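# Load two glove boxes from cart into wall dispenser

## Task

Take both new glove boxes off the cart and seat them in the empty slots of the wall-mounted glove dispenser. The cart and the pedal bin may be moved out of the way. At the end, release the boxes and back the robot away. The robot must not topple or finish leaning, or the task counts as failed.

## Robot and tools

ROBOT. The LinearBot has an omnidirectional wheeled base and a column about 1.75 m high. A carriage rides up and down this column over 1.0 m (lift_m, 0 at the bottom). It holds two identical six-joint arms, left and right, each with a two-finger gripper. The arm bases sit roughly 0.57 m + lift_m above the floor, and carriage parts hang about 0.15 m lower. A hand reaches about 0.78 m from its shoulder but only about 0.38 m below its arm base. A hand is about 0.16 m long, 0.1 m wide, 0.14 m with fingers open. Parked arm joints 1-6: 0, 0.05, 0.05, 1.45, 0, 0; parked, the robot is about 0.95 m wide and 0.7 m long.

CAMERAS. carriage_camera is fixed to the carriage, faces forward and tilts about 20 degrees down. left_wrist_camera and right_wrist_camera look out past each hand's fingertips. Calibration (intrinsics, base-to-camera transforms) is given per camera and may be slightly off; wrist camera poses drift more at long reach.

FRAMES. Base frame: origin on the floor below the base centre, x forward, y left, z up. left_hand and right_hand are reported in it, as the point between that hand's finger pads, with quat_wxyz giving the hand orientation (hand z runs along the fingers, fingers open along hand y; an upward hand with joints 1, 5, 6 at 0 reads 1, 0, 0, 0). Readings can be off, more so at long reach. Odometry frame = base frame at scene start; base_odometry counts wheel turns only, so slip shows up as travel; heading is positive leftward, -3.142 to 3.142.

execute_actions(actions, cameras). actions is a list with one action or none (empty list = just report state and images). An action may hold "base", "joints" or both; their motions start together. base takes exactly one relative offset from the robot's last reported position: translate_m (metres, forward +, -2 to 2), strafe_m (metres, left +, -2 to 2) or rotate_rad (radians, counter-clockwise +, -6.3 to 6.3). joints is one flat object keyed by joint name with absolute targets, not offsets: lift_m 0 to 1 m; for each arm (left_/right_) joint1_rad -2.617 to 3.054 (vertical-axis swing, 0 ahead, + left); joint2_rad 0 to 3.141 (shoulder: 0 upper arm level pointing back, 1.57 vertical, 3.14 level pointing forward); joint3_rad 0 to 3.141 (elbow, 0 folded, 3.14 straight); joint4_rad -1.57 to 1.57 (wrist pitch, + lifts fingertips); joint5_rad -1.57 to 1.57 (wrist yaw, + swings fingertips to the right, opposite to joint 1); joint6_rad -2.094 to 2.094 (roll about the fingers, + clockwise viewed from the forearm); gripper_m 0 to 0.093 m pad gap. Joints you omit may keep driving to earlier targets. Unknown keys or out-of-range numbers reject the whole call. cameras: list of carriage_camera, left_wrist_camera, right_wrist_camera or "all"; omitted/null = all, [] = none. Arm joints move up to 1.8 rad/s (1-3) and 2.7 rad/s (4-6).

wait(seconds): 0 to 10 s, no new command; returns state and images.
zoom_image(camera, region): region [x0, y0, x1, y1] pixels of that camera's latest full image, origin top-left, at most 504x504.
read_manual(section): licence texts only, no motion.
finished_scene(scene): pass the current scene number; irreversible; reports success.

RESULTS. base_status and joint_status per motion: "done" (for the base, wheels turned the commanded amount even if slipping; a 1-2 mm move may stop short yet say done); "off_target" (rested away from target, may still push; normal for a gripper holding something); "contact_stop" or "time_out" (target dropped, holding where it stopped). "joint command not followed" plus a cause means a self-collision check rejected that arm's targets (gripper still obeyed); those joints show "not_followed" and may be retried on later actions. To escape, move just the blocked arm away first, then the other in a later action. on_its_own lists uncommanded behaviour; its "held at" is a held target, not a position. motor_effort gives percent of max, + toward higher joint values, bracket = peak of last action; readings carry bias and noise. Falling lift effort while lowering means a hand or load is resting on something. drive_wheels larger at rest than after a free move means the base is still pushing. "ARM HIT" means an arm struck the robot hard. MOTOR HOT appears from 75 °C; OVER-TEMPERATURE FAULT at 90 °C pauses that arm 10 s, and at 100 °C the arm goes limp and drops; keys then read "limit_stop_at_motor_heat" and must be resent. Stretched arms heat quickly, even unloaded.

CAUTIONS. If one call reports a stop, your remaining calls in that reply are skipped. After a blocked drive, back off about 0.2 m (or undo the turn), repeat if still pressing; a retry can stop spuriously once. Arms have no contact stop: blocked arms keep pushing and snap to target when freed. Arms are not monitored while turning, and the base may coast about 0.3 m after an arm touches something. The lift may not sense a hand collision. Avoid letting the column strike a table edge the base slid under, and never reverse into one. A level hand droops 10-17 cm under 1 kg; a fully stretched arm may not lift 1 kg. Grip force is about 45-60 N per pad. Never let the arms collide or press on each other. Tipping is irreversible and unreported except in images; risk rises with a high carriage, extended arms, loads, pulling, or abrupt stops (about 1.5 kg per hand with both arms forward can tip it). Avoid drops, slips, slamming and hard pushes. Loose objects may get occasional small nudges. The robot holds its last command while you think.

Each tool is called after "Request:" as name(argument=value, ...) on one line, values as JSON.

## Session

Request:
execute_actions(actions=[], cameras=["carriage_camera"])

Scene clock: 0.00 s.
base_odometry: x=+0.000 y=+0.000 heading=+0.000 (m, m, rad; odometry frame)
base_status: not commanded
joint_positions: lift_m=+0.302 left_joint1_rad=-0.028 left_joint2_rad=+0.054 left_joint3_rad=+0.048 left_joint4_rad=+1.447 left_joint5_rad=-0.047 left_joint6_rad=+0.021 left_gripper_m=+0.094 right_joint1_rad=+0.005 right_joint2_rad=+0.061 right_joint3_rad=+0.030 right_joint4_rad=+1.442 right_joint5_rad=+0.009 right_joint6_rad=-0.057 right_gripper_m=+0.095
joint_status: not commanded
motor_effort: lift_m=+29 drive_wheels=-1 (%)
left_hand: x=+0.2933 y=+0.3373 z=+1.2875 quat_wxyz=(+0.998, -0.022, +0.065, -0.002) (m; base frame)
right_hand: x=+0.3019 y=-0.3313 z=+1.2823 quat_wxyz=(+0.996, +0.002, +0.080, -0.026) (m; base frame)
pictures: carriage_camera
camera_calibration (this result's frames):
carriage_camera: T_world_to_cam=[[-0.0209994, -0.999705, 0.01218, -0.0160458], [-0.386135, -0.00312765, -0.922437, 1.23704], [0.922203, -0.0240738, -0.385955, 0.333641], [0, 0, 0, 1]] pos_world=[0.169642, -0.00414009, 1.27006]
Images, in order (width x height): carriage_camera 896x504.

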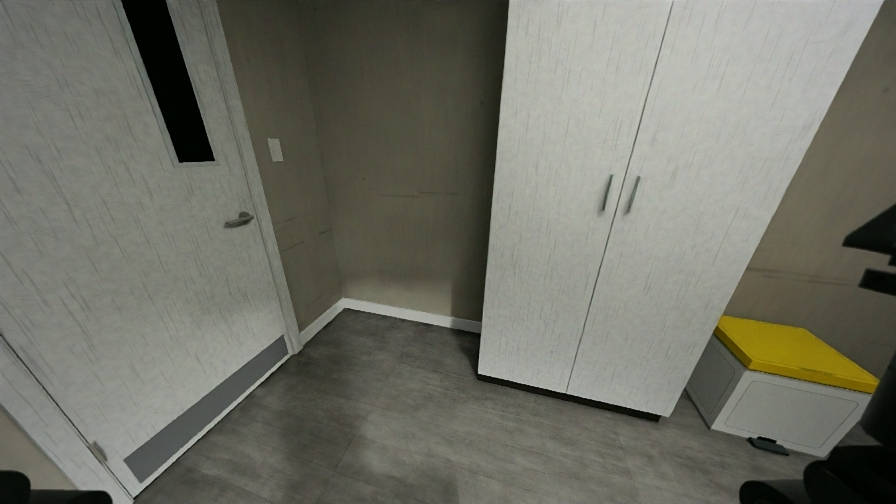

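Request:
execute_actions(actions=[{"base":{"rotate_rad":2.85}}], cameras=["carriage_camera"])

Scene clock: 5.30 s.
base_odometry: x=+0.000 y=+0.000 heading=+2.849 (m, m, rad; odometry frame)
base_status: done
joint_positions: lift_m=+0.302 left_joint1_rad=-0.028 left_joint2_rad=+0.054 left_joint3_rad=+0.048 left_joint4_rad=+1.445 left_joint5_rad=-0.047 left_joint6_rad=+0.021 left_gripper_m=+0.094 right_joint1_rad=+0.005 right_joint2_rad=+0.061 right_joint3_rad=+0.030 right_joint4_rad=+1.440 right_joint5_rad=+0.009 right_joint6_rad=-0.057 right_gripper_m=+0.095
joint_status: not commanded
motor_effort: lift_m=+28(29) drive_wheels=+7(16) (%)
left_hand: x=+0.2938 y=+0.3372 z=+1.2874 quat_wxyz=(+0.998, -0.022, +0.066, -0.002) (m; base frame)
right_hand: x=+0.3026 y=-0.3313 z=+1.2822 quat_wxyz=(+0.996, +0.002, +0.081, -0.026) (m; base frame)
pictures: carriage_camera
camera_calibration (this result's frames):
carriage_camera: T_world_to_cam=[[-0.0209994, -0.999705, 0.01218, -0.0160458], [-0.386135, -0.00312765, -0.922437, 1.23704], [0.922203, -0.0240738, -0.385955, 0.333641], [0, 0, 0, 1]] pos_world=[0.169642, -0.00414009, 1.27006]
Images, in order (width x height): carriage_camera 896x504.

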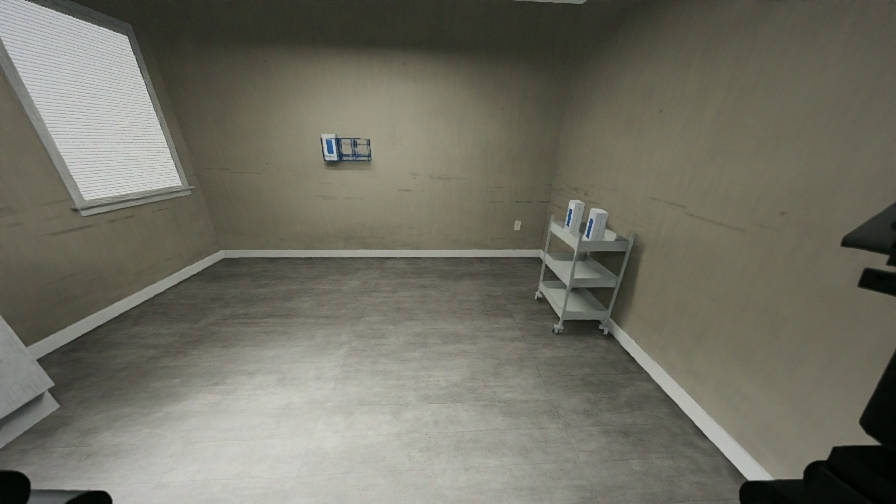

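Request:
execute_actions(actions=[{"base":{"translate_m":1.89},"joints":{"left_joint1_rad":-0.2,"left_joint2_rad":1.74,"left_joint3_rad":1.65,"left_joint4_rad":-1.47,"left_joint5_rad":0,"left_joint6_rad":0.9,"right_joint1_rad":0.2,"right_joint2_rad":1.74,"right_joint3_rad":1.65,"right_joint4_rad":-1.47,"right_joint5_rad":0,"right_joint6_rad":-0.9}}], cameras=[])

Request:
execute_actions(actions=[{"base":{"rotate_rad":-1.57},"joints":{"left_joint1_rad":-0.65,"right_joint1_rad":0.65}}], cameras=[])

Request:
execute_actions(actions=[{"base":{"translate_m":0.46}}])

Scene clock: 19.33 s.
base_odometry: x=-1.811 y=+0.539 heading=+2.851 (m, m, rad; odometry frame)
base_status: done
joint_positions: lift_m=+0.302 left_joint1_rad=-0.194 left_joint2_rad=+1.737 left_joint3_rad=+1.618 left_joint4_rad=-1.470 left_joint5_rad=-0.005 left_joint6_rad=+0.893 left_gripper_m=+0.094 right_joint1_rad=+0.195 right_joint2_rad=+1.734 right_joint3_rad=+1.622 right_joint4_rad=-1.470 right_joint5_rad=+0.006 right_joint6_rad=-0.892 right_gripper_m=+0.095
joint_status: all done
motor_effort: lift_m=+29(29) drive_wheels=-10(20) (%)
left_hand: x=+0.5635 y=+0.2713 z=+1.0161 quat_wxyz=(-0.010, +0.517, +0.856, -0.001) (m; base frame)
right_hand: x=+0.5644 y=-0.2710 z=+1.0179 quat_wxyz=(-0.006, -0.517, +0.856, -0.001) (m; base frame)
pictures: none
No camera images: the call's "cameras" was empty. Leave "cameras" out to get every camera's image.

Scene clock: 22.43 s.
base_odometry: x=-1.811 y=+0.539 heading=+1.282 (m, m, rad; odometry frame)
base_status: done
joint_positions: lift_m=+0.302 left_joint1_rad=-0.647 left_joint2_rad=+1.737 left_joint3_rad=+1.618 left_joint4_rad=-1.469 left_joint5_rad=-0.003 left_joint6_rad=+0.894 left_gripper_m=+0.094 right_joint1_rad=+0.650 right_joint2_rad=+1.734 right_joint3_rad=+1.626 right_joint4_rad=-1.468 right_joint5_rad=+0.003 right_joint6_rad=-0.892 right_gripper_m=+0.095
joint_status: all done
motor_effort: lift_m=+29(29) drive_wheels=+9(16) (%)
left_hand: x=+0.5073 y=+0.1436 z=+1.0161 quat_wxyz=(-0.008, +0.696, +0.718, +0.000) (m; base frame)
right_hand: x=+0.5081 y=-0.1417 z=+1.0188 quat_wxyz=(-0.003, -0.697, +0.717, -0.001) (m; base frame)
pictures: none
No camera images: the call's "cameras" was empty. Leave "cameras" out to get every camera's image.

Scene clock: 25.43 s.
base_odometry: x=-1.679 y=+0.980 heading=+1.280 (m, m, rad; odometry frame)
base_status: done
joint_positions: lift_m=+0.302 left_joint1_rad=-0.647 left_joint2_rad=+1.737 left_joint3_rad=+1.618 left_joint4_rad=-1.470 left_joint5_rad=-0.003 left_joint6_rad=+0.894 left_gripper_m=+0.094 right_joint1_rad=+0.650 right_joint2_rad=+1.734 right_joint3_rad=+1.626 right_joint4_rad=-1.469 right_joint5_rad=+0.003 right_joint6_rad=-0.892 right_gripper_m=+0.095
joint_status: not commanded
motor_effort: lift_m=+29(29) drive_wheels=-9(19) (%)
left_hand: x=+0.5071 y=+0.1438 z=+1.0161 quat_wxyz=(-0.009, +0.696, +0.718, +0.000) (m; base frame)
right_hand: x=+0.5078 y=-0.1420 z=+1.0188 quat_wxyz=(-0.003, -0.697, +0.717, -0.001) (m; base frame)
pictures: carriage_camera, left_wrist_camera, right_wrist_camera
camera_calibration (this result's frames):
carriage_camera: T_world_to_cam=[[-0.0209994, -0.999705, 0.01218, -0.0160458], [-0.386135, -0.00312765, -0.922437, 1.23704], [0.922203, -0.0240738, -0.385955, 0.333641], [0, 0, 0, 1]] pos_world=[0.169642, -0.00414009, 1.27006]
left_wrist_camera: T_world_to_cam=[[-0.998709, -0.0495664, 0.0110884, 0.505311], [-0.0342215, 0.817984, 0.574221, -0.673787], [-0.0375322, 0.573101, -0.818625, 0.891497], [0, 0, 0, 1]] pos_world=[0.515061, 0.0652756, 1.1111]
right_wrist_camera: T_world_to_cam=[[0.998247, -0.0591053, 0.00305556, -0.515449], [-0.0487485, -0.791858, 0.608757, -0.7027], [-0.0335612, -0.607839, -0.793351, 0.86524], [0, 0, 0, 1]] pos_world=[0.509328, -0.0609782, 1.11579]
Images, in order (width x height): carriage_camera 896x504, left_wrist_camera 896x504, right_wrist_camera 896x504.

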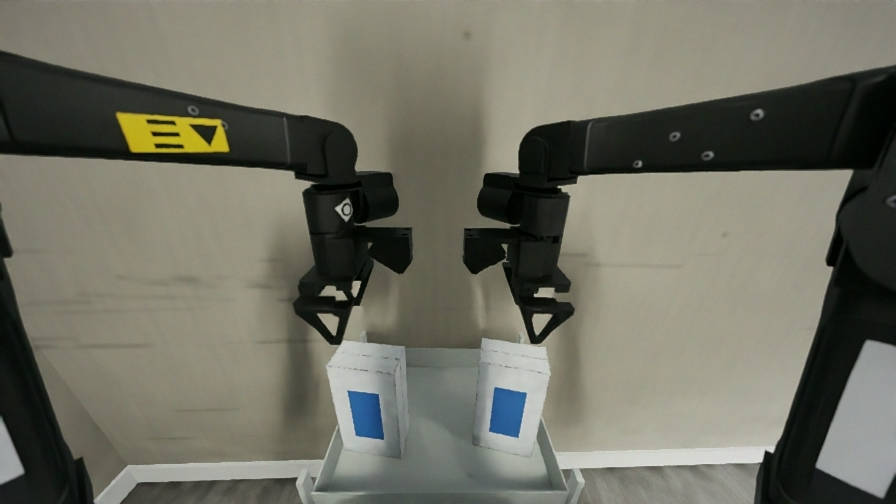

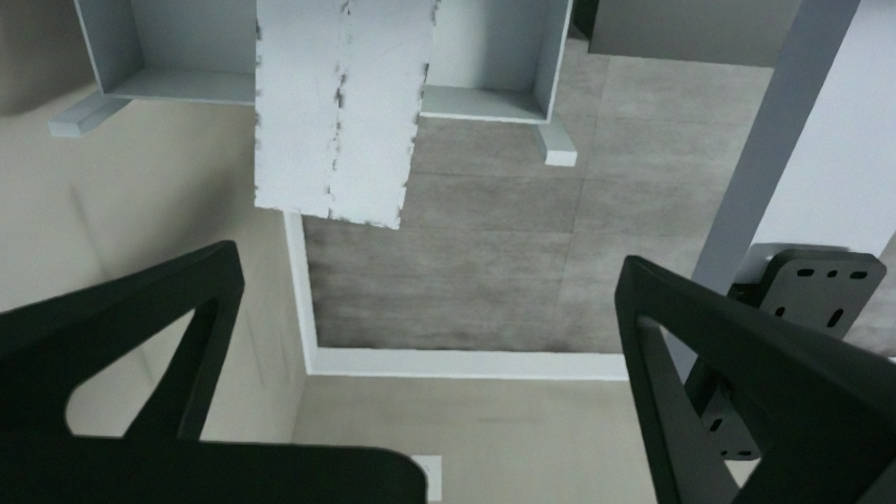

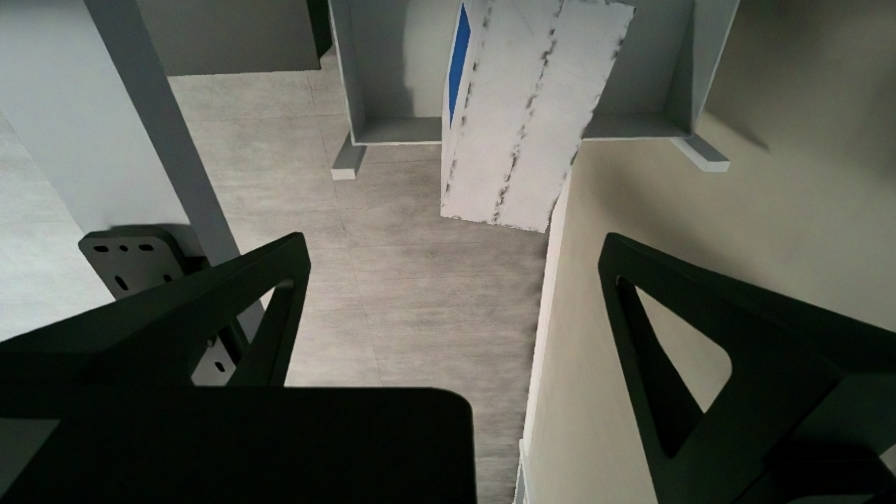

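Request:
execute_actions(actions=[{"base":{"translate_m":0.04},"joints":{"lift_m":0.215,"left_joint6_rad":1.05,"right_joint6_rad":-0.7,"left_joint1_rad":-0.68}}])

Scene clock: 28.33 s.
base_odometry: x=-1.667 y=+1.018 heading=+1.279 (m, m, rad; odometry frame)
base_status: done
joint_positions: lift_m=+0.215 left_joint1_rad=-0.680 left_joint2_rad=+1.740 left_joint3_rad=+1.632 left_joint4_rad=-1.470 left_joint5_rad=-0.001 left_joint6_rad=+1.044 left_gripper_m=+0.094 right_joint1_rad=+0.650 right_joint2_rad=+1.735 right_joint3_rad=+1.633 right_joint4_rad=-1.470 right_joint5_rad=+0.002 right_joint6_rad=-0.708 right_gripper_m=+0.095
joint_status: all done
motor_effort: lift_m=+26(25) drive_wheels=-8(14) (%)
left_hand: x=+0.5030 y=+0.1336 z=+0.9325 quat_wxyz=(-0.003, +0.759, +0.651, +0.000) (m; base frame)
right_hand: x=+0.5088 y=-0.1410 z=+0.9339 quat_wxyz=(-0.001, -0.628, +0.778, -0.001) (m; base frame)
pictures: carriage_camera, left_wrist_camera, right_wrist_camera
camera_calibration (this result's frames):
carriage_camera: T_world_to_cam=[[-0.0209994, -0.999705, 0.01218, -0.0149944], [-0.386135, -0.00312765, -0.922437, 1.15741], [0.922203, -0.0240738, -0.385955, 0.300323], [0, 0, 0, 1]] pos_world=[0.169642, -0.00414009, 1.18373]
left_wrist_camera: T_world_to_cam=[[-0.991136, 0.132784, 0.0043003, 0.479857], [0.111802, 0.816158, 0.566909, -0.684014], [0.0717668, 0.562364, -0.823769, 0.779958], [0, 0, 0, 1]] pos_world=[0.496102, 0.0559254, 1.02822]
right_wrist_camera: T_world_to_cam=[[0.970407, -0.241382, 0.00678619, -0.531137], [-0.196062, -0.771185, 0.605667, -0.569475], [-0.140963, -0.589074, -0.795689, 0.8579], [0, 0, 0, 1]] pos_world=[0.524699, -0.0620105, 1.03114]
Images, in order (width x height): carriage_camera 896x504, left_wrist_camera 896x504, right_wrist_camera 896x504.

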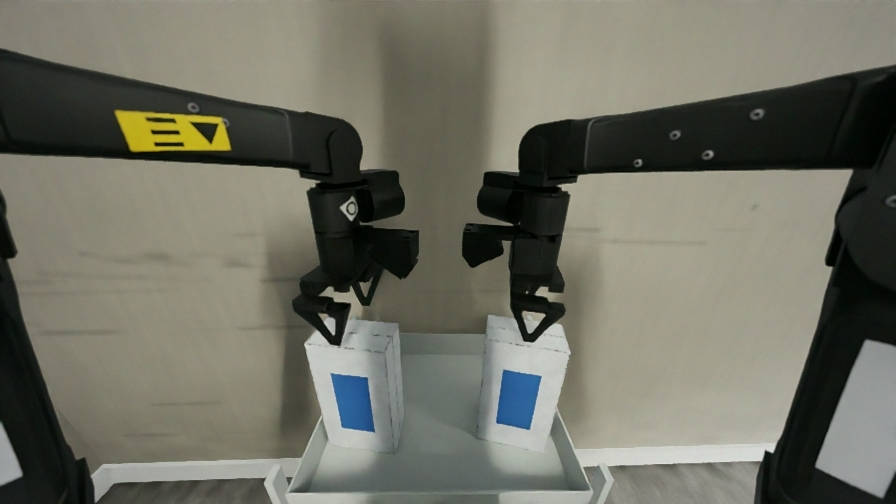

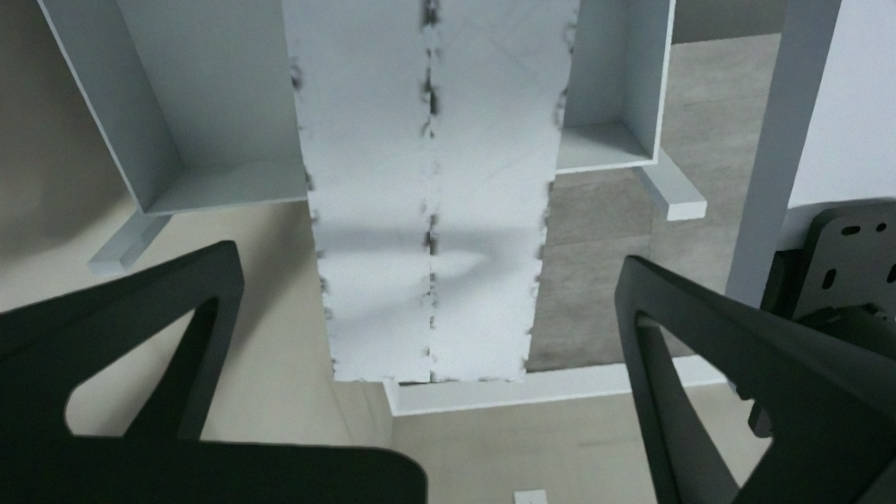

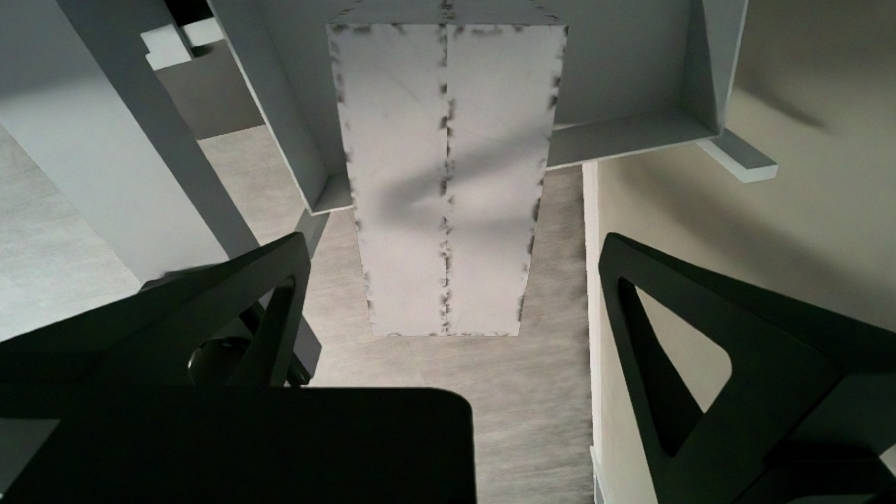

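Request:
execute_actions(actions=[{"joints":{"lift_m":0.15}}], cameras=[])

Request:
execute_actions(actions=[{"joints":{"left_gripper_m":0.05,"right_gripper_m":0.05}}], cameras=[])

Request:
execute_actions(actions=[{"joints":{"lift_m":0.3}}], cameras=["carriage_camera"])

Request:
execute_actions(actions=[{"base":{"translate_m":-1.52},"joints":{"lift_m":0.75}}], cameras=[])

Request:
execute_actions(actions=[{"base":{"rotate_rad":1.57},"joints":{"right_joint1_rad":-1.6,"right_joint6_rad":-0.85}}], cameras=["carriage_camera"])

Request:
execute_actions(actions=[{"base":{"translate_m":0.3},"joints":{"left_joint1_rad":-1.27,"left_joint2_rad":2.3,"left_joint3_rad":2.23,"left_joint4_rad":-1.43,"left_joint5_rad":-0.04,"left_joint6_rad":0.31}}], cameras=["carriage_camera"])

Scene clock: 36.40 s.
base_odometry: x=-1.667 y=+1.018 heading=+1.279 (m, m, rad; odometry frame)
base_status: not commanded
joint_positions: lift_m=+0.150 left_joint1_rad=-0.680 left_joint2_rad=+1.740 left_joint3_rad=+1.632 left_joint4_rad=-1.470 left_joint5_rad=-0.001 left_joint6_rad=+1.044 left_gripper_m=+0.094 right_joint1_rad=+0.650 right_joint2_rad=+1.736 right_joint3_rad=+1.633 right_joint4_rad=-1.470 right_joint5_rad=+0.002 right_joint6_rad=-0.707 right_gripper_m=+0.095
joint_status: all done
motor_effort: lift_m=+23(26) drive_wheels=-8(8) (%)
left_hand: x=+0.5030 y=+0.1336 z=+0.8674 quat_wxyz=(-0.004, +0.759, +0.651, +0.000) (m; base frame)
right_hand: x=+0.5088 y=-0.1410 z=+0.8688 quat_wxyz=(-0.001, -0.628, +0.778, -0.001) (m; base frame)
pictures: none
No camera images: the call's "cameras" was empty. Leave "cameras" out to get every camera's image.

Scene clock: 37.00 s.
base_odometry: x=-1.667 y=+1.018 heading=+1.279 (m, m, rad; odometry frame)
base_status: not commanded
joint_positions: lift_m=+0.150 left_joint1_rad=-0.680 left_joint2_rad=+1.740 left_joint3_rad=+1.632 left_joint4_rad=-1.469 left_joint5_rad=-0.001 left_joint6_rad=+1.044 left_gripper_m=+0.060 right_joint1_rad=+0.650 right_joint2_rad=+1.736 right_joint3_rad=+1.633 right_joint4_rad=-1.471 right_joint5_rad=+0.000 right_joint6_rad=-0.707 right_gripper_m=+0.057
joint_status: left_gripper_m off_target (ended at +0.060, target +0.050); right_gripper_m off_target (ended at +0.057, target +0.050)
motor_effort: lift_m=+25(24) drive_wheels=+8(8) (%)
left_hand: x=+0.5032 y=+0.1335 z=+0.8674 quat_wxyz=(-0.003, +0.759, +0.651, +0.000) (m; base frame)
right_hand: x=+0.5083 y=-0.1410 z=+0.8688 quat_wxyz=(-0.002, -0.628, +0.778, +0.000) (m; base frame)
pictures: none
No camera images: the call's "cameras" was empty. Leave "cameras" out to get every camera's image.

Scene clock: 38.13 s.
base_odometry: x=-1.667 y=+1.018 heading=+1.279 (m, m, rad; odometry frame)
base_status: not commanded
joint_positions: lift_m=+0.300 left_joint1_rad=-0.680 left_joint2_rad=+1.762 left_joint3_rad=+1.632 left_joint4_rad=-1.469 left_joint5_rad=-0.002 left_joint6_rad=+1.045 left_gripper_m=+0.060 right_joint1_rad=+0.650 right_joint2_rad=+1.761 right_joint3_rad=+1.633 right_joint4_rad=-1.470 right_joint5_rad=+0.000 right_joint6_rad=-0.707 right_gripper_m=+0.057
joint_status: all done
motor_effort: lift_m=+34(40) drive_wheels=+8(8) (%)
left_hand: x=+0.5042 y=+0.1328 z=+1.0102 quat_wxyz=(-0.014, +0.759, +0.651, -0.002) (m; base frame)
right_hand: x=+0.5094 y=-0.1401 z=+1.0106 quat_wxyz=(-0.014, -0.627, +0.779, +0.000) (m; base frame)
pictures: carriage_camera
camera_calibration (this result's frames):
carriage_camera: T_world_to_cam=[[-0.0209994, -0.999705, 0.01218, -0.0160215], [-0.386135, -0.00312765, -0.922437, 1.2352], [0.922203, -0.0240738, -0.385955, 0.332871], [0, 0, 0, 1]] pos_world=[0.169642, -0.00414009, 1.26806]
Images, in order (width x height): carriage_camera 896x504.

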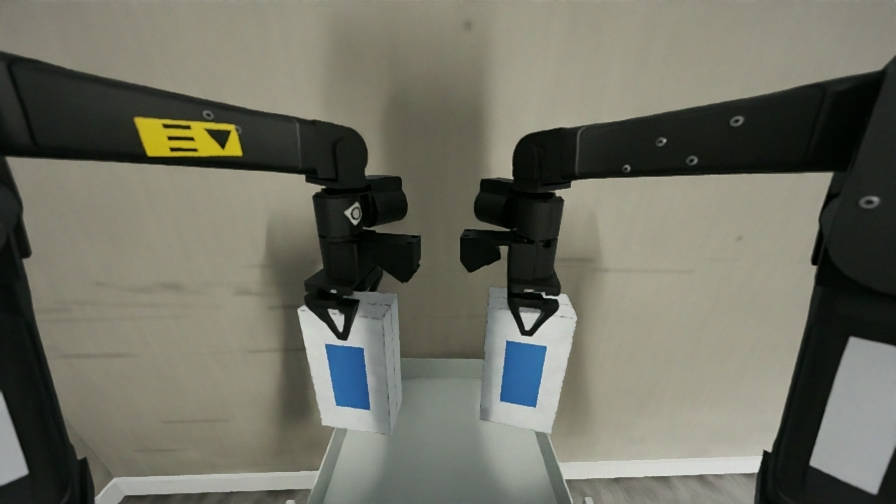

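Scene clock: 43.47 s.
base_odometry: x=-2.108 y=-0.437 heading=+1.277 (m, m, rad; odometry frame)
base_status: done
joint_positions: lift_m=+0.750 left_joint1_rad=-0.680 left_joint2_rad=+1.764 left_joint3_rad=+1.632 left_joint4_rad=-1.466 left_joint5_rad=-0.002 left_joint6_rad=+1.046 left_gripper_m=+0.060 right_joint1_rad=+0.649 right_joint2_rad=+1.762 right_joint3_rad=+1.633 right_joint4_rad=-1.465 right_joint5_rad=+0.002 right_joint6_rad=-0.706 right_gripper_m=+0.057
joint_status: all done
motor_effort: lift_m=+33(40) drive_wheels=-8(20) (%)
left_hand: x=+0.5047 y=+0.1325 z=+1.4595 quat_wxyz=(-0.014, +0.759, +0.650, -0.001) (m; base frame)
right_hand: x=+0.5109 y=-0.1398 z=+1.4603 quat_wxyz=(-0.011, -0.627, +0.779, +0.000) (m; base frame)
pictures: none
No camera images: the call's "cameras" was empty. Leave "cameras" out to get every camera's image.

Scene clock: 46.57 s.
base_odometry: x=-2.108 y=-0.436 heading=+2.846 (m, m, rad; odometry frame)
base_status: done
joint_positions: lift_m=+0.750 left_joint1_rad=-0.679 left_joint2_rad=+1.764 left_joint3_rad=+1.632 left_joint4_rad=-1.467 left_joint5_rad=-0.006 left_joint6_rad=+1.046 left_gripper_m=+0.060 right_joint1_rad=-1.596 right_joint2_rad=+1.762 right_joint3_rad=+1.633 right_joint4_rad=-1.462 right_joint5_rad=-0.004 right_joint6_rad=-0.843 right_gripper_m=+0.057
joint_status: all done
motor_effort: lift_m=+33(34) drive_wheels=+9(27) (%)
left_hand: x=+0.5052 y=+0.1332 z=+1.4595 quat_wxyz=(-0.014, +0.759, +0.651, +0.000) (m; base frame)
right_hand: x=+0.2523 y=-0.6459 z=+1.4603 quat_wxyz=(-0.002, +0.368, +0.930, +0.010) (m; base frame)
pictures: carriage_camera
camera_calibration (this result's frames):
carriage_camera: T_world_to_cam=[[-0.0209994, -0.999705, 0.01218, -0.0215025], [-0.386135, -0.00312765, -0.922437, 1.65029], [0.922203, -0.0240738, -0.385955, 0.506549], [0, 0, 0, 1]] pos_world=[0.169642, -0.00414009, 1.71806]
Images, in order (width x height): carriage_camera 896x504.

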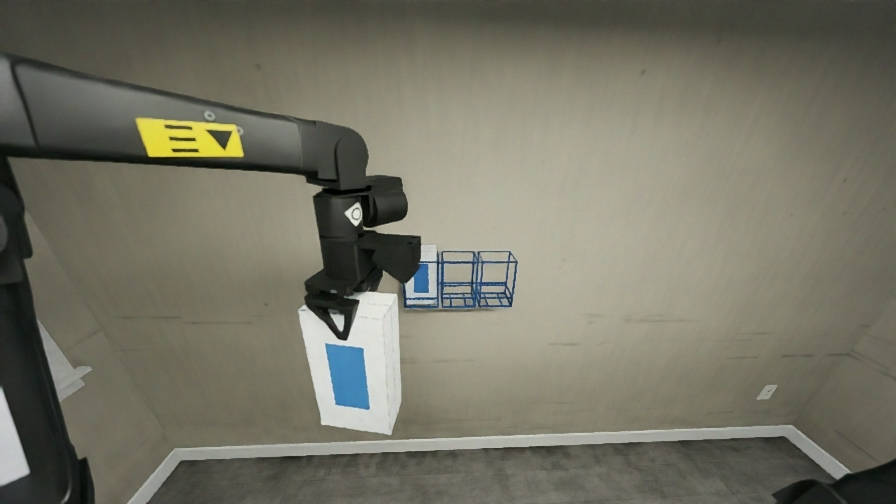

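Scene clock: 49.03 s.
base_odometry: x=-2.396 y=-0.350 heading=+2.848 (m, m, rad; odometry frame)
base_status: done
joint_positions: lift_m=+0.750 left_joint1_rad=-1.268 left_joint2_rad=+2.338 left_joint3_rad=+2.187 left_joint4_rad=-1.420 left_joint5_rad=-0.039 left_joint6_rad=+0.317 left_gripper_m=+0.060 right_joint1_rad=-1.599 right_joint2_rad=+1.762 right_joint3_rad=+1.633 right_joint4_rad=-1.462 right_joint5_rad=-0.004 right_joint6_rad=-0.843 right_gripper_m=+0.057
joint_status: all done
motor_effort: lift_m=+34(33) drive_wheels=-9(14) (%)
left_hand: x=+0.4014 y=-0.1019 z=+1.3859 quat_wxyz=(+0.009, +0.712, +0.702, +0.017) (m; base frame)
right_hand: x=+0.2514 y=-0.6458 z=+1.4603 quat_wxyz=(-0.002, +0.369, +0.929, +0.010) (m; base frame)
pictures: carriage_camera
camera_calibration (this result's frames):
carriage_camera: T_world_to_cam=[[-0.0209994, -0.999705, 0.01218, -0.0215025], [-0.386135, -0.00312765, -0.922437, 1.65029], [0.922203, -0.0240738, -0.385955, 0.506549], [0, 0, 0, 1]] pos_world=[0.169642, -0.00414009, 1.71806]
Images, in order (width x height): carriage_camera 896x504.

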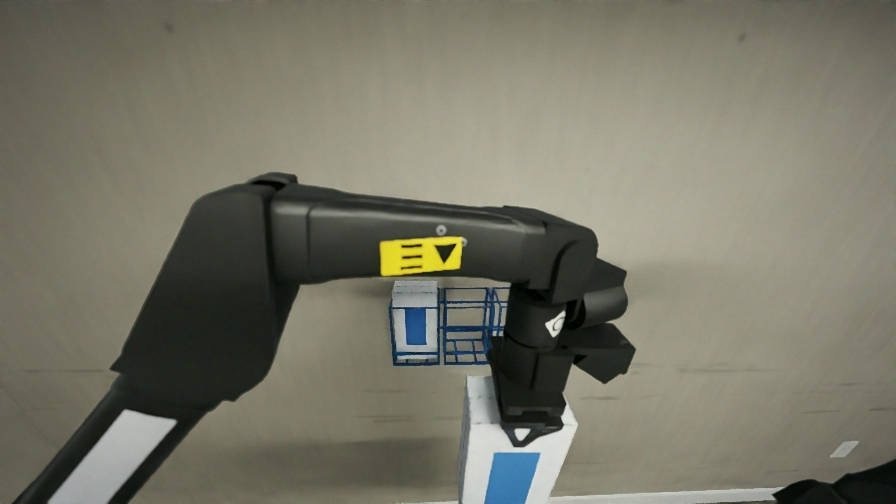

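Request:
execute_actions(actions=[{"base":{"rotate_rad":0.03},"joints":{"lift_m":0.93}}], cameras=[])

Request:
execute_actions(actions=[{"base":{"translate_m":0.34}}], cameras=["carriage_camera","right_wrist_camera"])

Scene clock: 54.73 s.
base_odometry: x=-2.396 y=-0.350 heading=+2.876 (m, m, rad; odometry frame)
base_status: done
joint_positions: lift_m=+0.930 left_joint1_rad=-1.268 left_joint2_rad=+2.332 left_joint3_rad=+2.190 left_joint4_rad=-1.427 left_joint5_rad=-0.037 left_joint6_rad=+0.315 left_gripper_m=+0.060 right_joint1_rad=-1.601 right_joint2_rad=+1.764 right_joint3_rad=+1.633 right_joint4_rad=-1.464 right_joint5_rad=-0.002 right_joint6_rad=-0.845 right_gripper_m=+0.057
joint_status: all done
motor_effort: lift_m=+33(40) drive_wheels=-9(6) (%)
left_hand: x=+0.4009 y=-0.1012 z=+1.5693 quat_wxyz=(+0.010, +0.711, +0.702, +0.016) (m; base frame)
right_hand: x=+0.2504 y=-0.6453 z=+1.6397 quat_wxyz=(-0.003, +0.369, +0.929, +0.012) (m; base frame)
pictures: none
No camera images: the call's "cameras" was empty. Leave "cameras" out to get every camera's image.

Scene clock: 57.33 s.
base_odometry: x=-2.724 y=-0.261 heading=+2.878 (m, m, rad; odometry frame)
base_status: done
joint_positions: lift_m=+0.930 left_joint1_rad=-1.267 left_joint2_rad=+2.332 left_joint3_rad=+2.190 left_joint4_rad=-1.427 left_joint5_rad=-0.039 left_joint6_rad=+0.315 left_gripper_m=+0.060 right_joint1_rad=-1.599 right_joint2_rad=+1.764 right_joint3_rad=+1.633 right_joint4_rad=-1.464 right_joint5_rad=-0.004 right_joint6_rad=-0.845 right_gripper_m=+0.057
joint_status: not commanded
motor_effort: lift_m=+33(34) drive_wheels=-8(13) (%)
left_hand: x=+0.4018 y=-0.1007 z=+1.5693 quat_wxyz=(+0.010, +0.711, +0.703, +0.017) (m; base frame)
right_hand: x=+0.2514 y=-0.6453 z=+1.6397 quat_wxyz=(-0.002, +0.368, +0.930, +0.012) (m; base frame)
pictures: carriage_camera, right_wrist_camera
camera_calibration (this result's frames):
carriage_camera: T_world_to_cam=[[-0.0209994, -0.999705, 0.01218, -0.0236951], [-0.386135, -0.00312765, -0.922437, 1.81635], [0.922203, -0.0240738, -0.385955, 0.576028], [0, 0, 0, 1]] pos_world=[0.169642, -0.00414009, 1.89808]
right_wrist_camera: T_world_to_cam=[[-0.707001, -0.70706, -0.0146636, -0.251584], [-0.564043, 0.551246, 0.614804, -0.505388], [-0.42662, 0.442938, -0.788544, 1.81224], [0, 0, 0, 1]] pos_world=[0.310207, -0.702002, 1.73605]
Images, in order (width x height): carriage_camera 896x504, right_wrist_camera 896x504.

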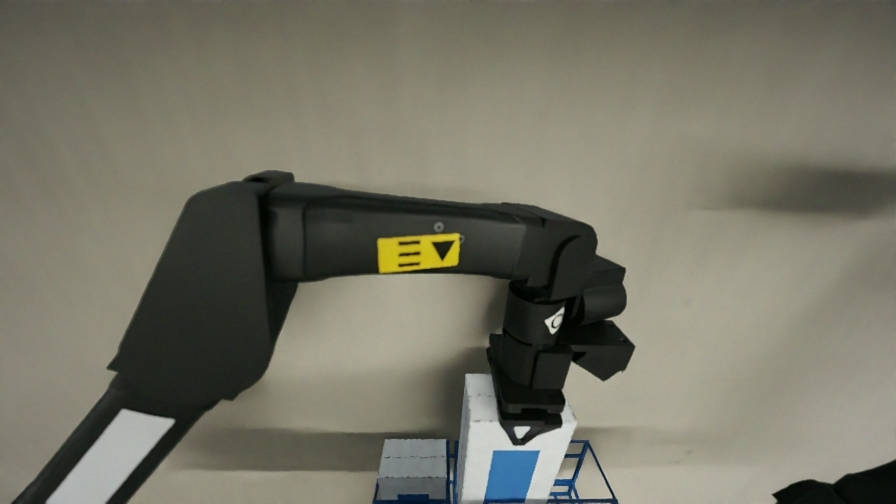

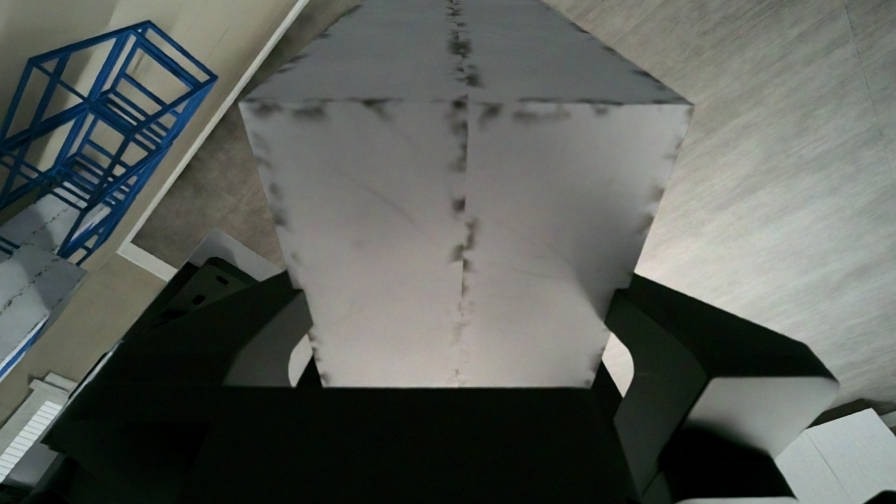

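Request:
execute_actions(actions=[{"base":{"translate_m":0.058},"joints":{"lift_m":0.9}}], cameras=["carriage_camera","right_wrist_camera"])

Request:
zoom_image(camera="carriage_camera", region=[380,404,640,504])

Scene clock: 60.87 s.
base_odometry: x=-2.780 y=-0.247 heading=+2.880 (m, m, rad; odometry frame)
base_status: done
joint_positions: lift_m=+0.900 left_joint1_rad=-1.267 left_joint2_rad=+2.340 left_joint3_rad=+2.190 left_joint4_rad=-1.428 left_joint5_rad=-0.039 left_joint6_rad=+0.315 left_gripper_m=+0.060 right_joint1_rad=-1.597 right_joint2_rad=+1.767 right_joint3_rad=+1.633 right_joint4_rad=-1.463 right_joint5_rad=-0.004 right_joint6_rad=-0.845 right_gripper_m=+0.057
joint_status: all done
motor_effort: lift_m=+26(27) drive_wheels=+7(16) (%)
left_hand: x=+0.4014 y=-0.1004 z=+1.5362 quat_wxyz=(+0.006, +0.711, +0.703, +0.019) (m; base frame)
right_hand: x=+0.2520 y=-0.6457 z=+1.6095 quat_wxyz=(-0.003, +0.367, +0.930, +0.013) (m; base frame)
pictures: carriage_camera, right_wrist_camera
camera_calibration (this result's frames):
carriage_camera: T_world_to_cam=[[-0.0209994, -0.999705, 0.01218, -0.0233362], [-0.386135, -0.00312765, -0.922437, 1.78916], [0.922203, -0.0240738, -0.385955, 0.564654], [0, 0, 0, 1]] pos_world=[0.169642, -0.00414009, 1.86861]
right_wrist_camera: T_world_to_cam=[[-0.705381, -0.708659, -0.015501, -0.251976], [-0.565327, 0.549251, 0.615409, -0.48824], [-0.427602, 0.442861, -0.788055, 1.7883], [0, 0, 0, 1]] pos_world=[0.310924, -0.702365, 1.70584]
Images, in order (width x height): carriage_camera 896x504, right_wrist_camera 896x504.

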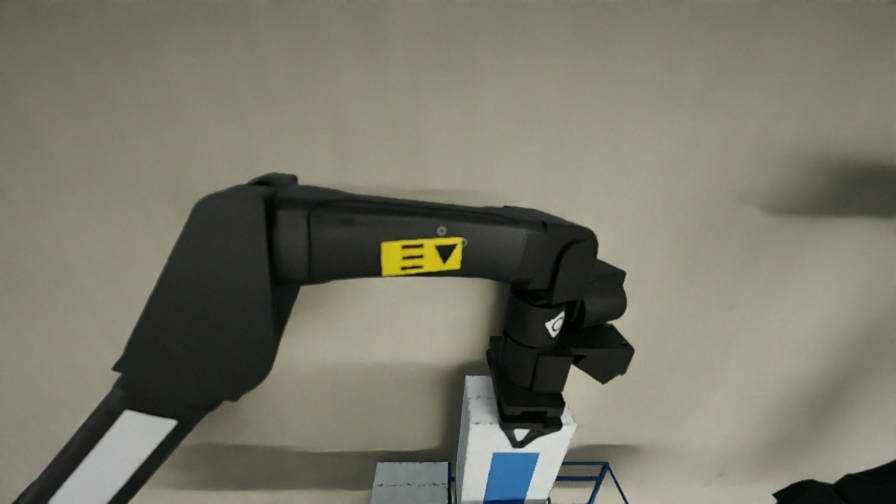

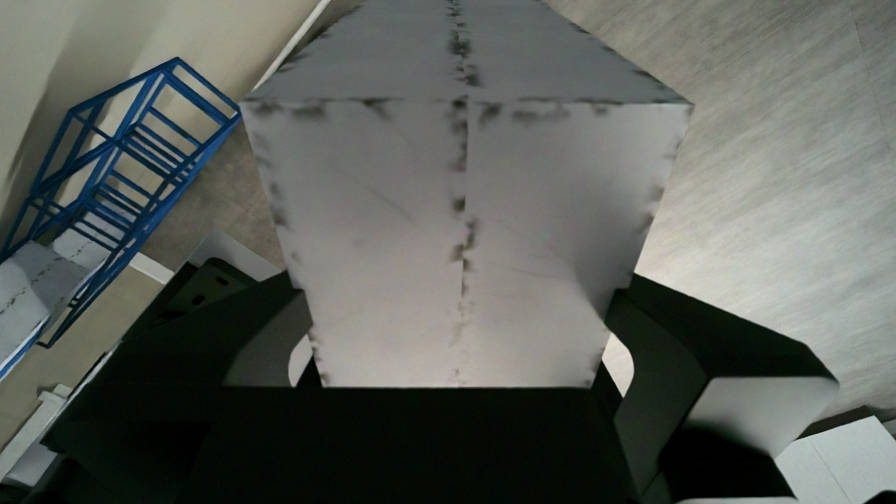

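Region (380, 404, 640, 504) of carriage_camera's 896x504 image, scaled by 1.938, with more detail than that image has; it fills the top 194 rows of this view, and the rest is white.

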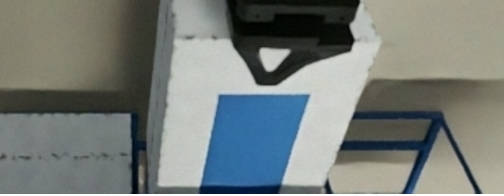

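Request:
execute_actions(actions=[{"base":{"translate_m":0.008}}], cameras=[])

Request:
execute_actions(actions=[{"joints":{"lift_m":0.85}}], cameras=["carriage_camera","right_wrist_camera"])

Scene clock: 63.97 s.
base_odometry: x=-2.788 y=-0.245 heading=+2.881 (m, m, rad; odometry frame)
base_status: done
joint_positions: lift_m=+0.900 left_joint1_rad=-1.269 left_joint2_rad=+2.340 left_joint3_rad=+2.190 left_joint4_rad=-1.428 left_joint5_rad=-0.038 left_joint6_rad=+0.315 left_gripper_m=+0.060 right_joint1_rad=-1.599 right_joint2_rad=+1.767 right_joint3_rad=+1.633 right_joint4_rad=-1.464 right_joint5_rad=-0.002 right_joint6_rad=-0.845 right_gripper_m=+0.057
joint_status: not commanded
motor_effort: lift_m=+27(27) drive_wheels=+6(12) (%)
left_hand: x=+0.4005 y=-0.1006 z=+1.5362 quat_wxyz=(+0.005, +0.712, +0.702, +0.018) (m; base frame)
right_hand: x=+0.2510 y=-0.6455 z=+1.6095 quat_wxyz=(-0.004, +0.368, +0.930, +0.013) (m; base frame)
pictures: none
No camera images: the call's "cameras" was empty. Leave "cameras" out to get every camera's image.

Scene clock: 64.70 s.
base_odometry: x=-2.788 y=-0.245 heading=+2.881 (m, m, rad; odometry frame)
base_status: not commanded
joint_positions: lift_m=+0.850 left_joint1_rad=-1.270 left_joint2_rad=+2.310 left_joint3_rad=+2.210 left_joint4_rad=-1.437 left_joint5_rad=-0.035 left_joint6_rad=+0.314 left_gripper_m=+0.060 right_joint1_rad=-1.599 right_joint2_rad=+1.764 right_joint3_rad=+1.633 right_joint4_rad=-1.465 right_joint5_rad=-0.001 right_joint6_rad=-0.846 right_gripper_m=+0.057
joint_status: all done
motor_effort: lift_m=+25(26) drive_wheels=+6(6) (%)
left_hand: x=+0.4006 y=-0.1037 z=+1.5046 quat_wxyz=(+0.023, +0.711, +0.703, +0.008) (m; base frame)
right_hand: x=+0.2508 y=-0.6450 z=+1.5605 quat_wxyz=(-0.004, +0.368, +0.930, +0.012) (m; base frame)
pictures: carriage_camera, right_wrist_camera
camera_calibration (this result's frames):
carriage_camera: T_world_to_cam=[[-0.0209994, -0.999705, 0.01218, -0.0227294], [-0.386135, -0.00312765, -0.922437, 1.74321], [0.922203, -0.0240738, -0.385955, 0.545425], [0, 0, 0, 1]] pos_world=[0.169642, -0.00414009, 1.81878]
right_wrist_camera: T_world_to_cam=[[-0.706177, -0.707918, -0.0128809, -0.256476], [-0.562638, 0.550025, 0.61718, -0.46206], [-0.429828, 0.443086, -0.786717, 1.74747], [0, 0, 0, 1]] pos_world=[0.31002, -0.701698, 1.65663]
Images, in order (width x height): carriage_camera 896x504, right_wrist_camera 896x504.

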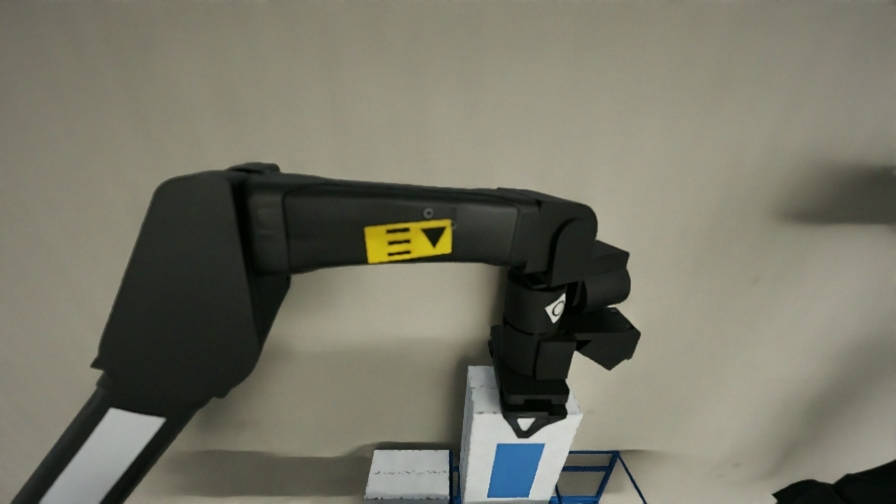

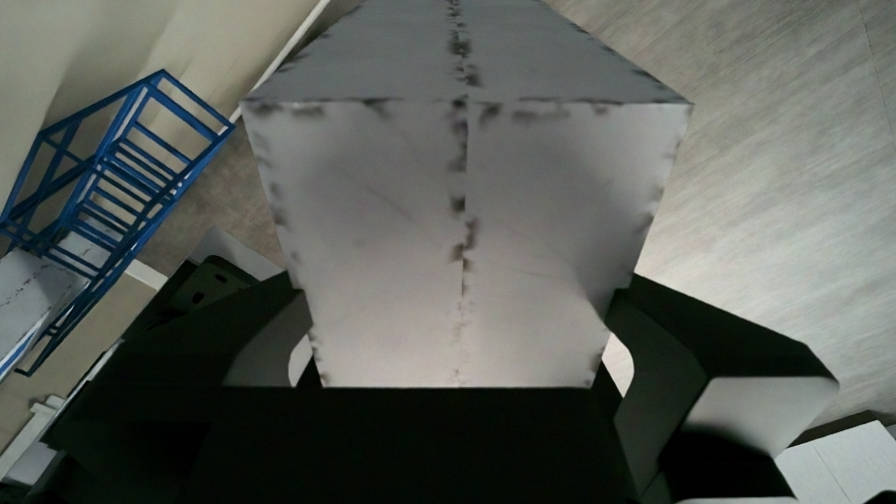

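Request:
zoom_image(camera="right_wrist_camera", region=[0,200,180,390])

Region (0, 200, 180, 390) of right_wrist_camera's 896x504 image, scaled by 2.653, with more detail than that image has; it fills the left 477 columns of this view, and the rest is white.

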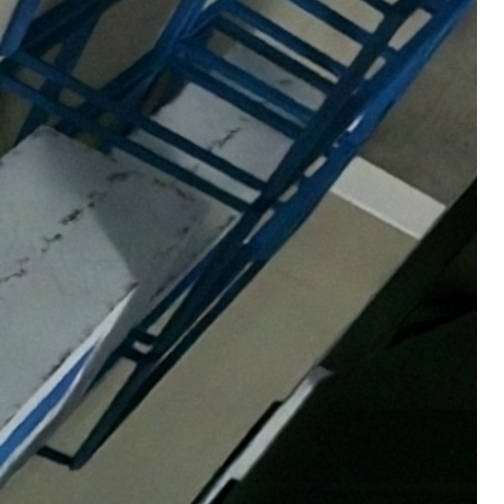

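Request:
execute_actions(actions=[{"joints":{"lift_m":0.885}}], cameras=["right_wrist_camera"])

Request:
execute_actions(actions=[{"joints":{"lift_m":0.845}}], cameras=["carriage_camera","right_wrist_camera"])

Request:
zoom_image(camera="right_wrist_camera", region=[0,200,180,390])

Scene clock: 70.70 s.
base_odometry: x=-2.788 y=-0.245 heading=+2.881 (m, m, rad; odometry frame)
base_status: not commanded
joint_positions: lift_m=+0.885 left_joint1_rad=-1.270 left_joint2_rad=+2.328 left_joint3_rad=+2.210 left_joint4_rad=-1.434 left_joint5_rad=-0.036 left_joint6_rad=+0.313 left_gripper_m=+0.060 right_joint1_rad=-1.599 right_joint2_rad=+1.762 right_joint3_rad=+1.633 right_joint4_rad=-1.465 right_joint5_rad=-0.001 right_joint6_rad=-0.846 right_gripper_m=+0.057
joint_status: all done
motor_effort: lift_m=+34(39) drive_wheels=+6(6) (%)
left_hand: x=+0.4009 y=-0.1040 z=+1.5311 quat_wxyz=(+0.017, +0.711, +0.703, +0.012) (m; base frame)
right_hand: x=+0.2508 y=-0.6452 z=+1.5952 quat_wxyz=(-0.004, +0.368, +0.930, +0.011) (m; base frame)
pictures: right_wrist_camera
camera_calibration (this result's frames):
right_wrist_camera: T_world_to_cam=[[-0.705908, -0.708215, -0.0112213, -0.259026], [-0.562814, 0.551221, 0.615951, -0.480651], [-0.43004, 0.44112, -0.787704, 1.7752], [0, 0, 0, 1]] pos_world=[0.310044, -0.70158, 1.69149]
Images, in order (width x height): right_wrist_camera 896x504.

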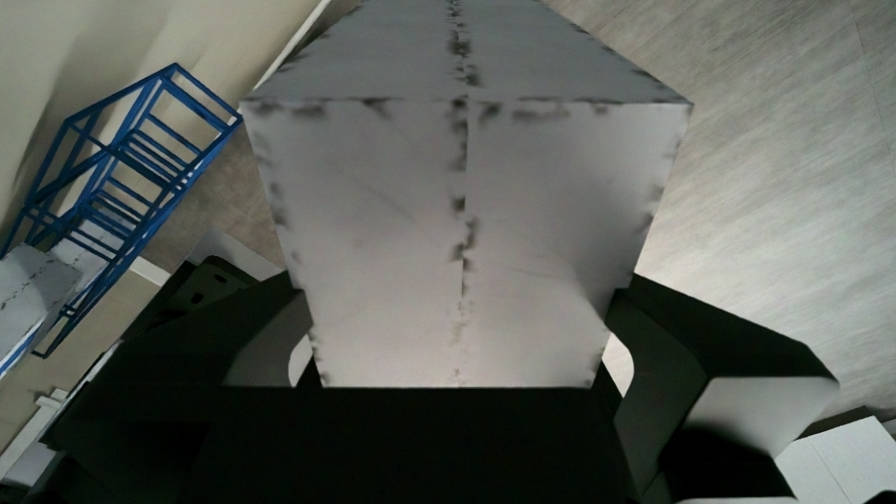

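Scene clock: 71.40 s.
base_odometry: x=-2.788 y=-0.245 heading=+2.881 (m, m, rad; odometry frame)
base_status: not commanded
joint_positions: lift_m=+0.845 left_joint1_rad=-1.270 left_joint2_rad=+2.303 left_joint3_rad=+2.219 left_joint4_rad=-1.441 left_joint5_rad=-0.033 left_joint6_rad=+0.312 left_gripper_m=+0.060 right_joint1_rad=-1.600 right_joint2_rad=+1.764 right_joint3_rad=+1.633 right_joint4_rad=-1.465 right_joint5_rad=-0.001 right_joint6_rad=-0.847 right_gripper_m=+0.057
joint_status: all done
motor_effort: lift_m=+26(26) drive_wheels=+6(7) (%)
left_hand: x=+0.4002 y=-0.1047 z=+1.5047 quat_wxyz=(+0.028, +0.711, +0.703, +0.004) (m; base frame)
right_hand: x=+0.2508 y=-0.6452 z=+1.5555 quat_wxyz=(-0.004, +0.368, +0.930, +0.012) (m; base frame)
pictures: carriage_camera, right_wrist_camera
camera_calibration (this result's frames):
carriage_camera: T_world_to_cam=[[-0.0209994, -0.999705, 0.01218, -0.0226679], [-0.386135, -0.00312765, -0.922437, 1.73855], [0.922203, -0.0240738, -0.385955, 0.543479], [0, 0, 0, 1]] pos_world=[0.169642, -0.00414009, 1.81374]
right_wrist_camera: T_world_to_cam=[[-0.705911, -0.708183, -0.012861, -0.256939], [-0.563306, 0.550306, 0.61632, -0.457151], [-0.42939, 0.442312, -0.787391, 1.74402], [0, 0, 0, 1]] pos_world=[0.309973, -0.701789, 1.65167]
Images, in order (width x height): carriage_camera 896x504, right_wrist_camera 896x504.

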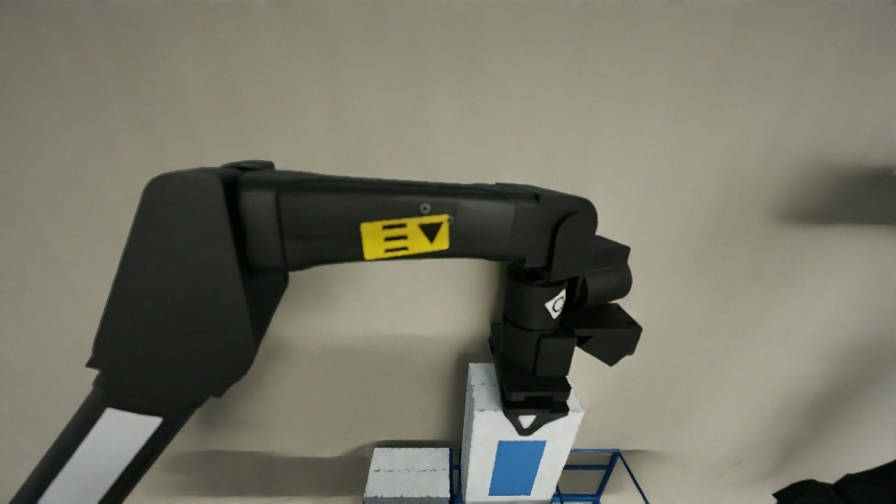

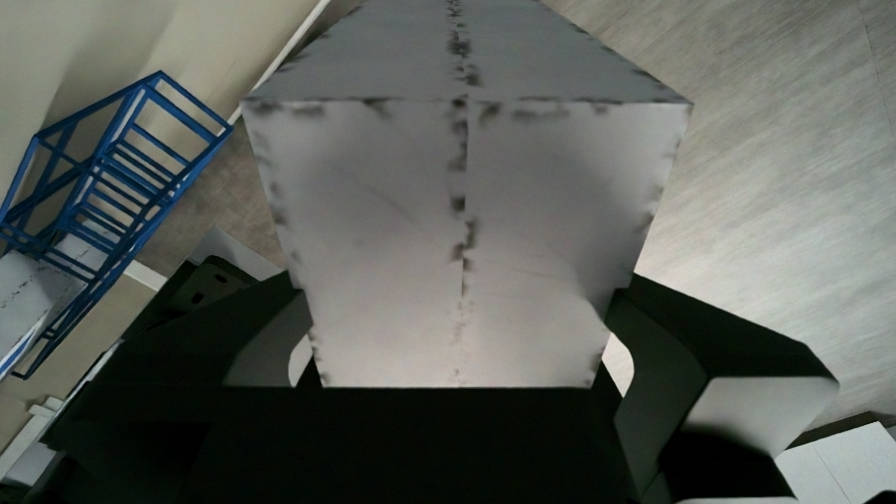

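Region (0, 200, 180, 390) of right_wrist_camera's 896x504 image, scaled by 2.653, with more detail than that image has; it fills the left 477 columns of this view, and the rest is white.

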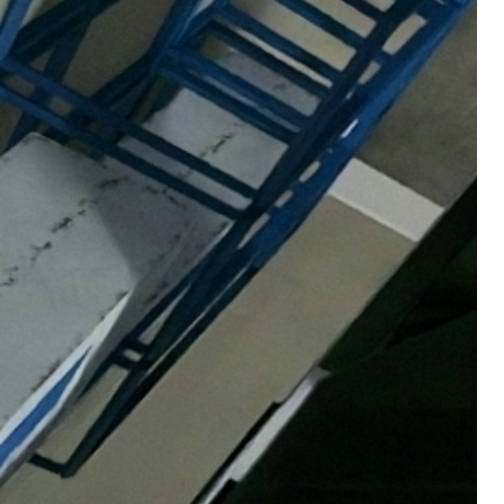

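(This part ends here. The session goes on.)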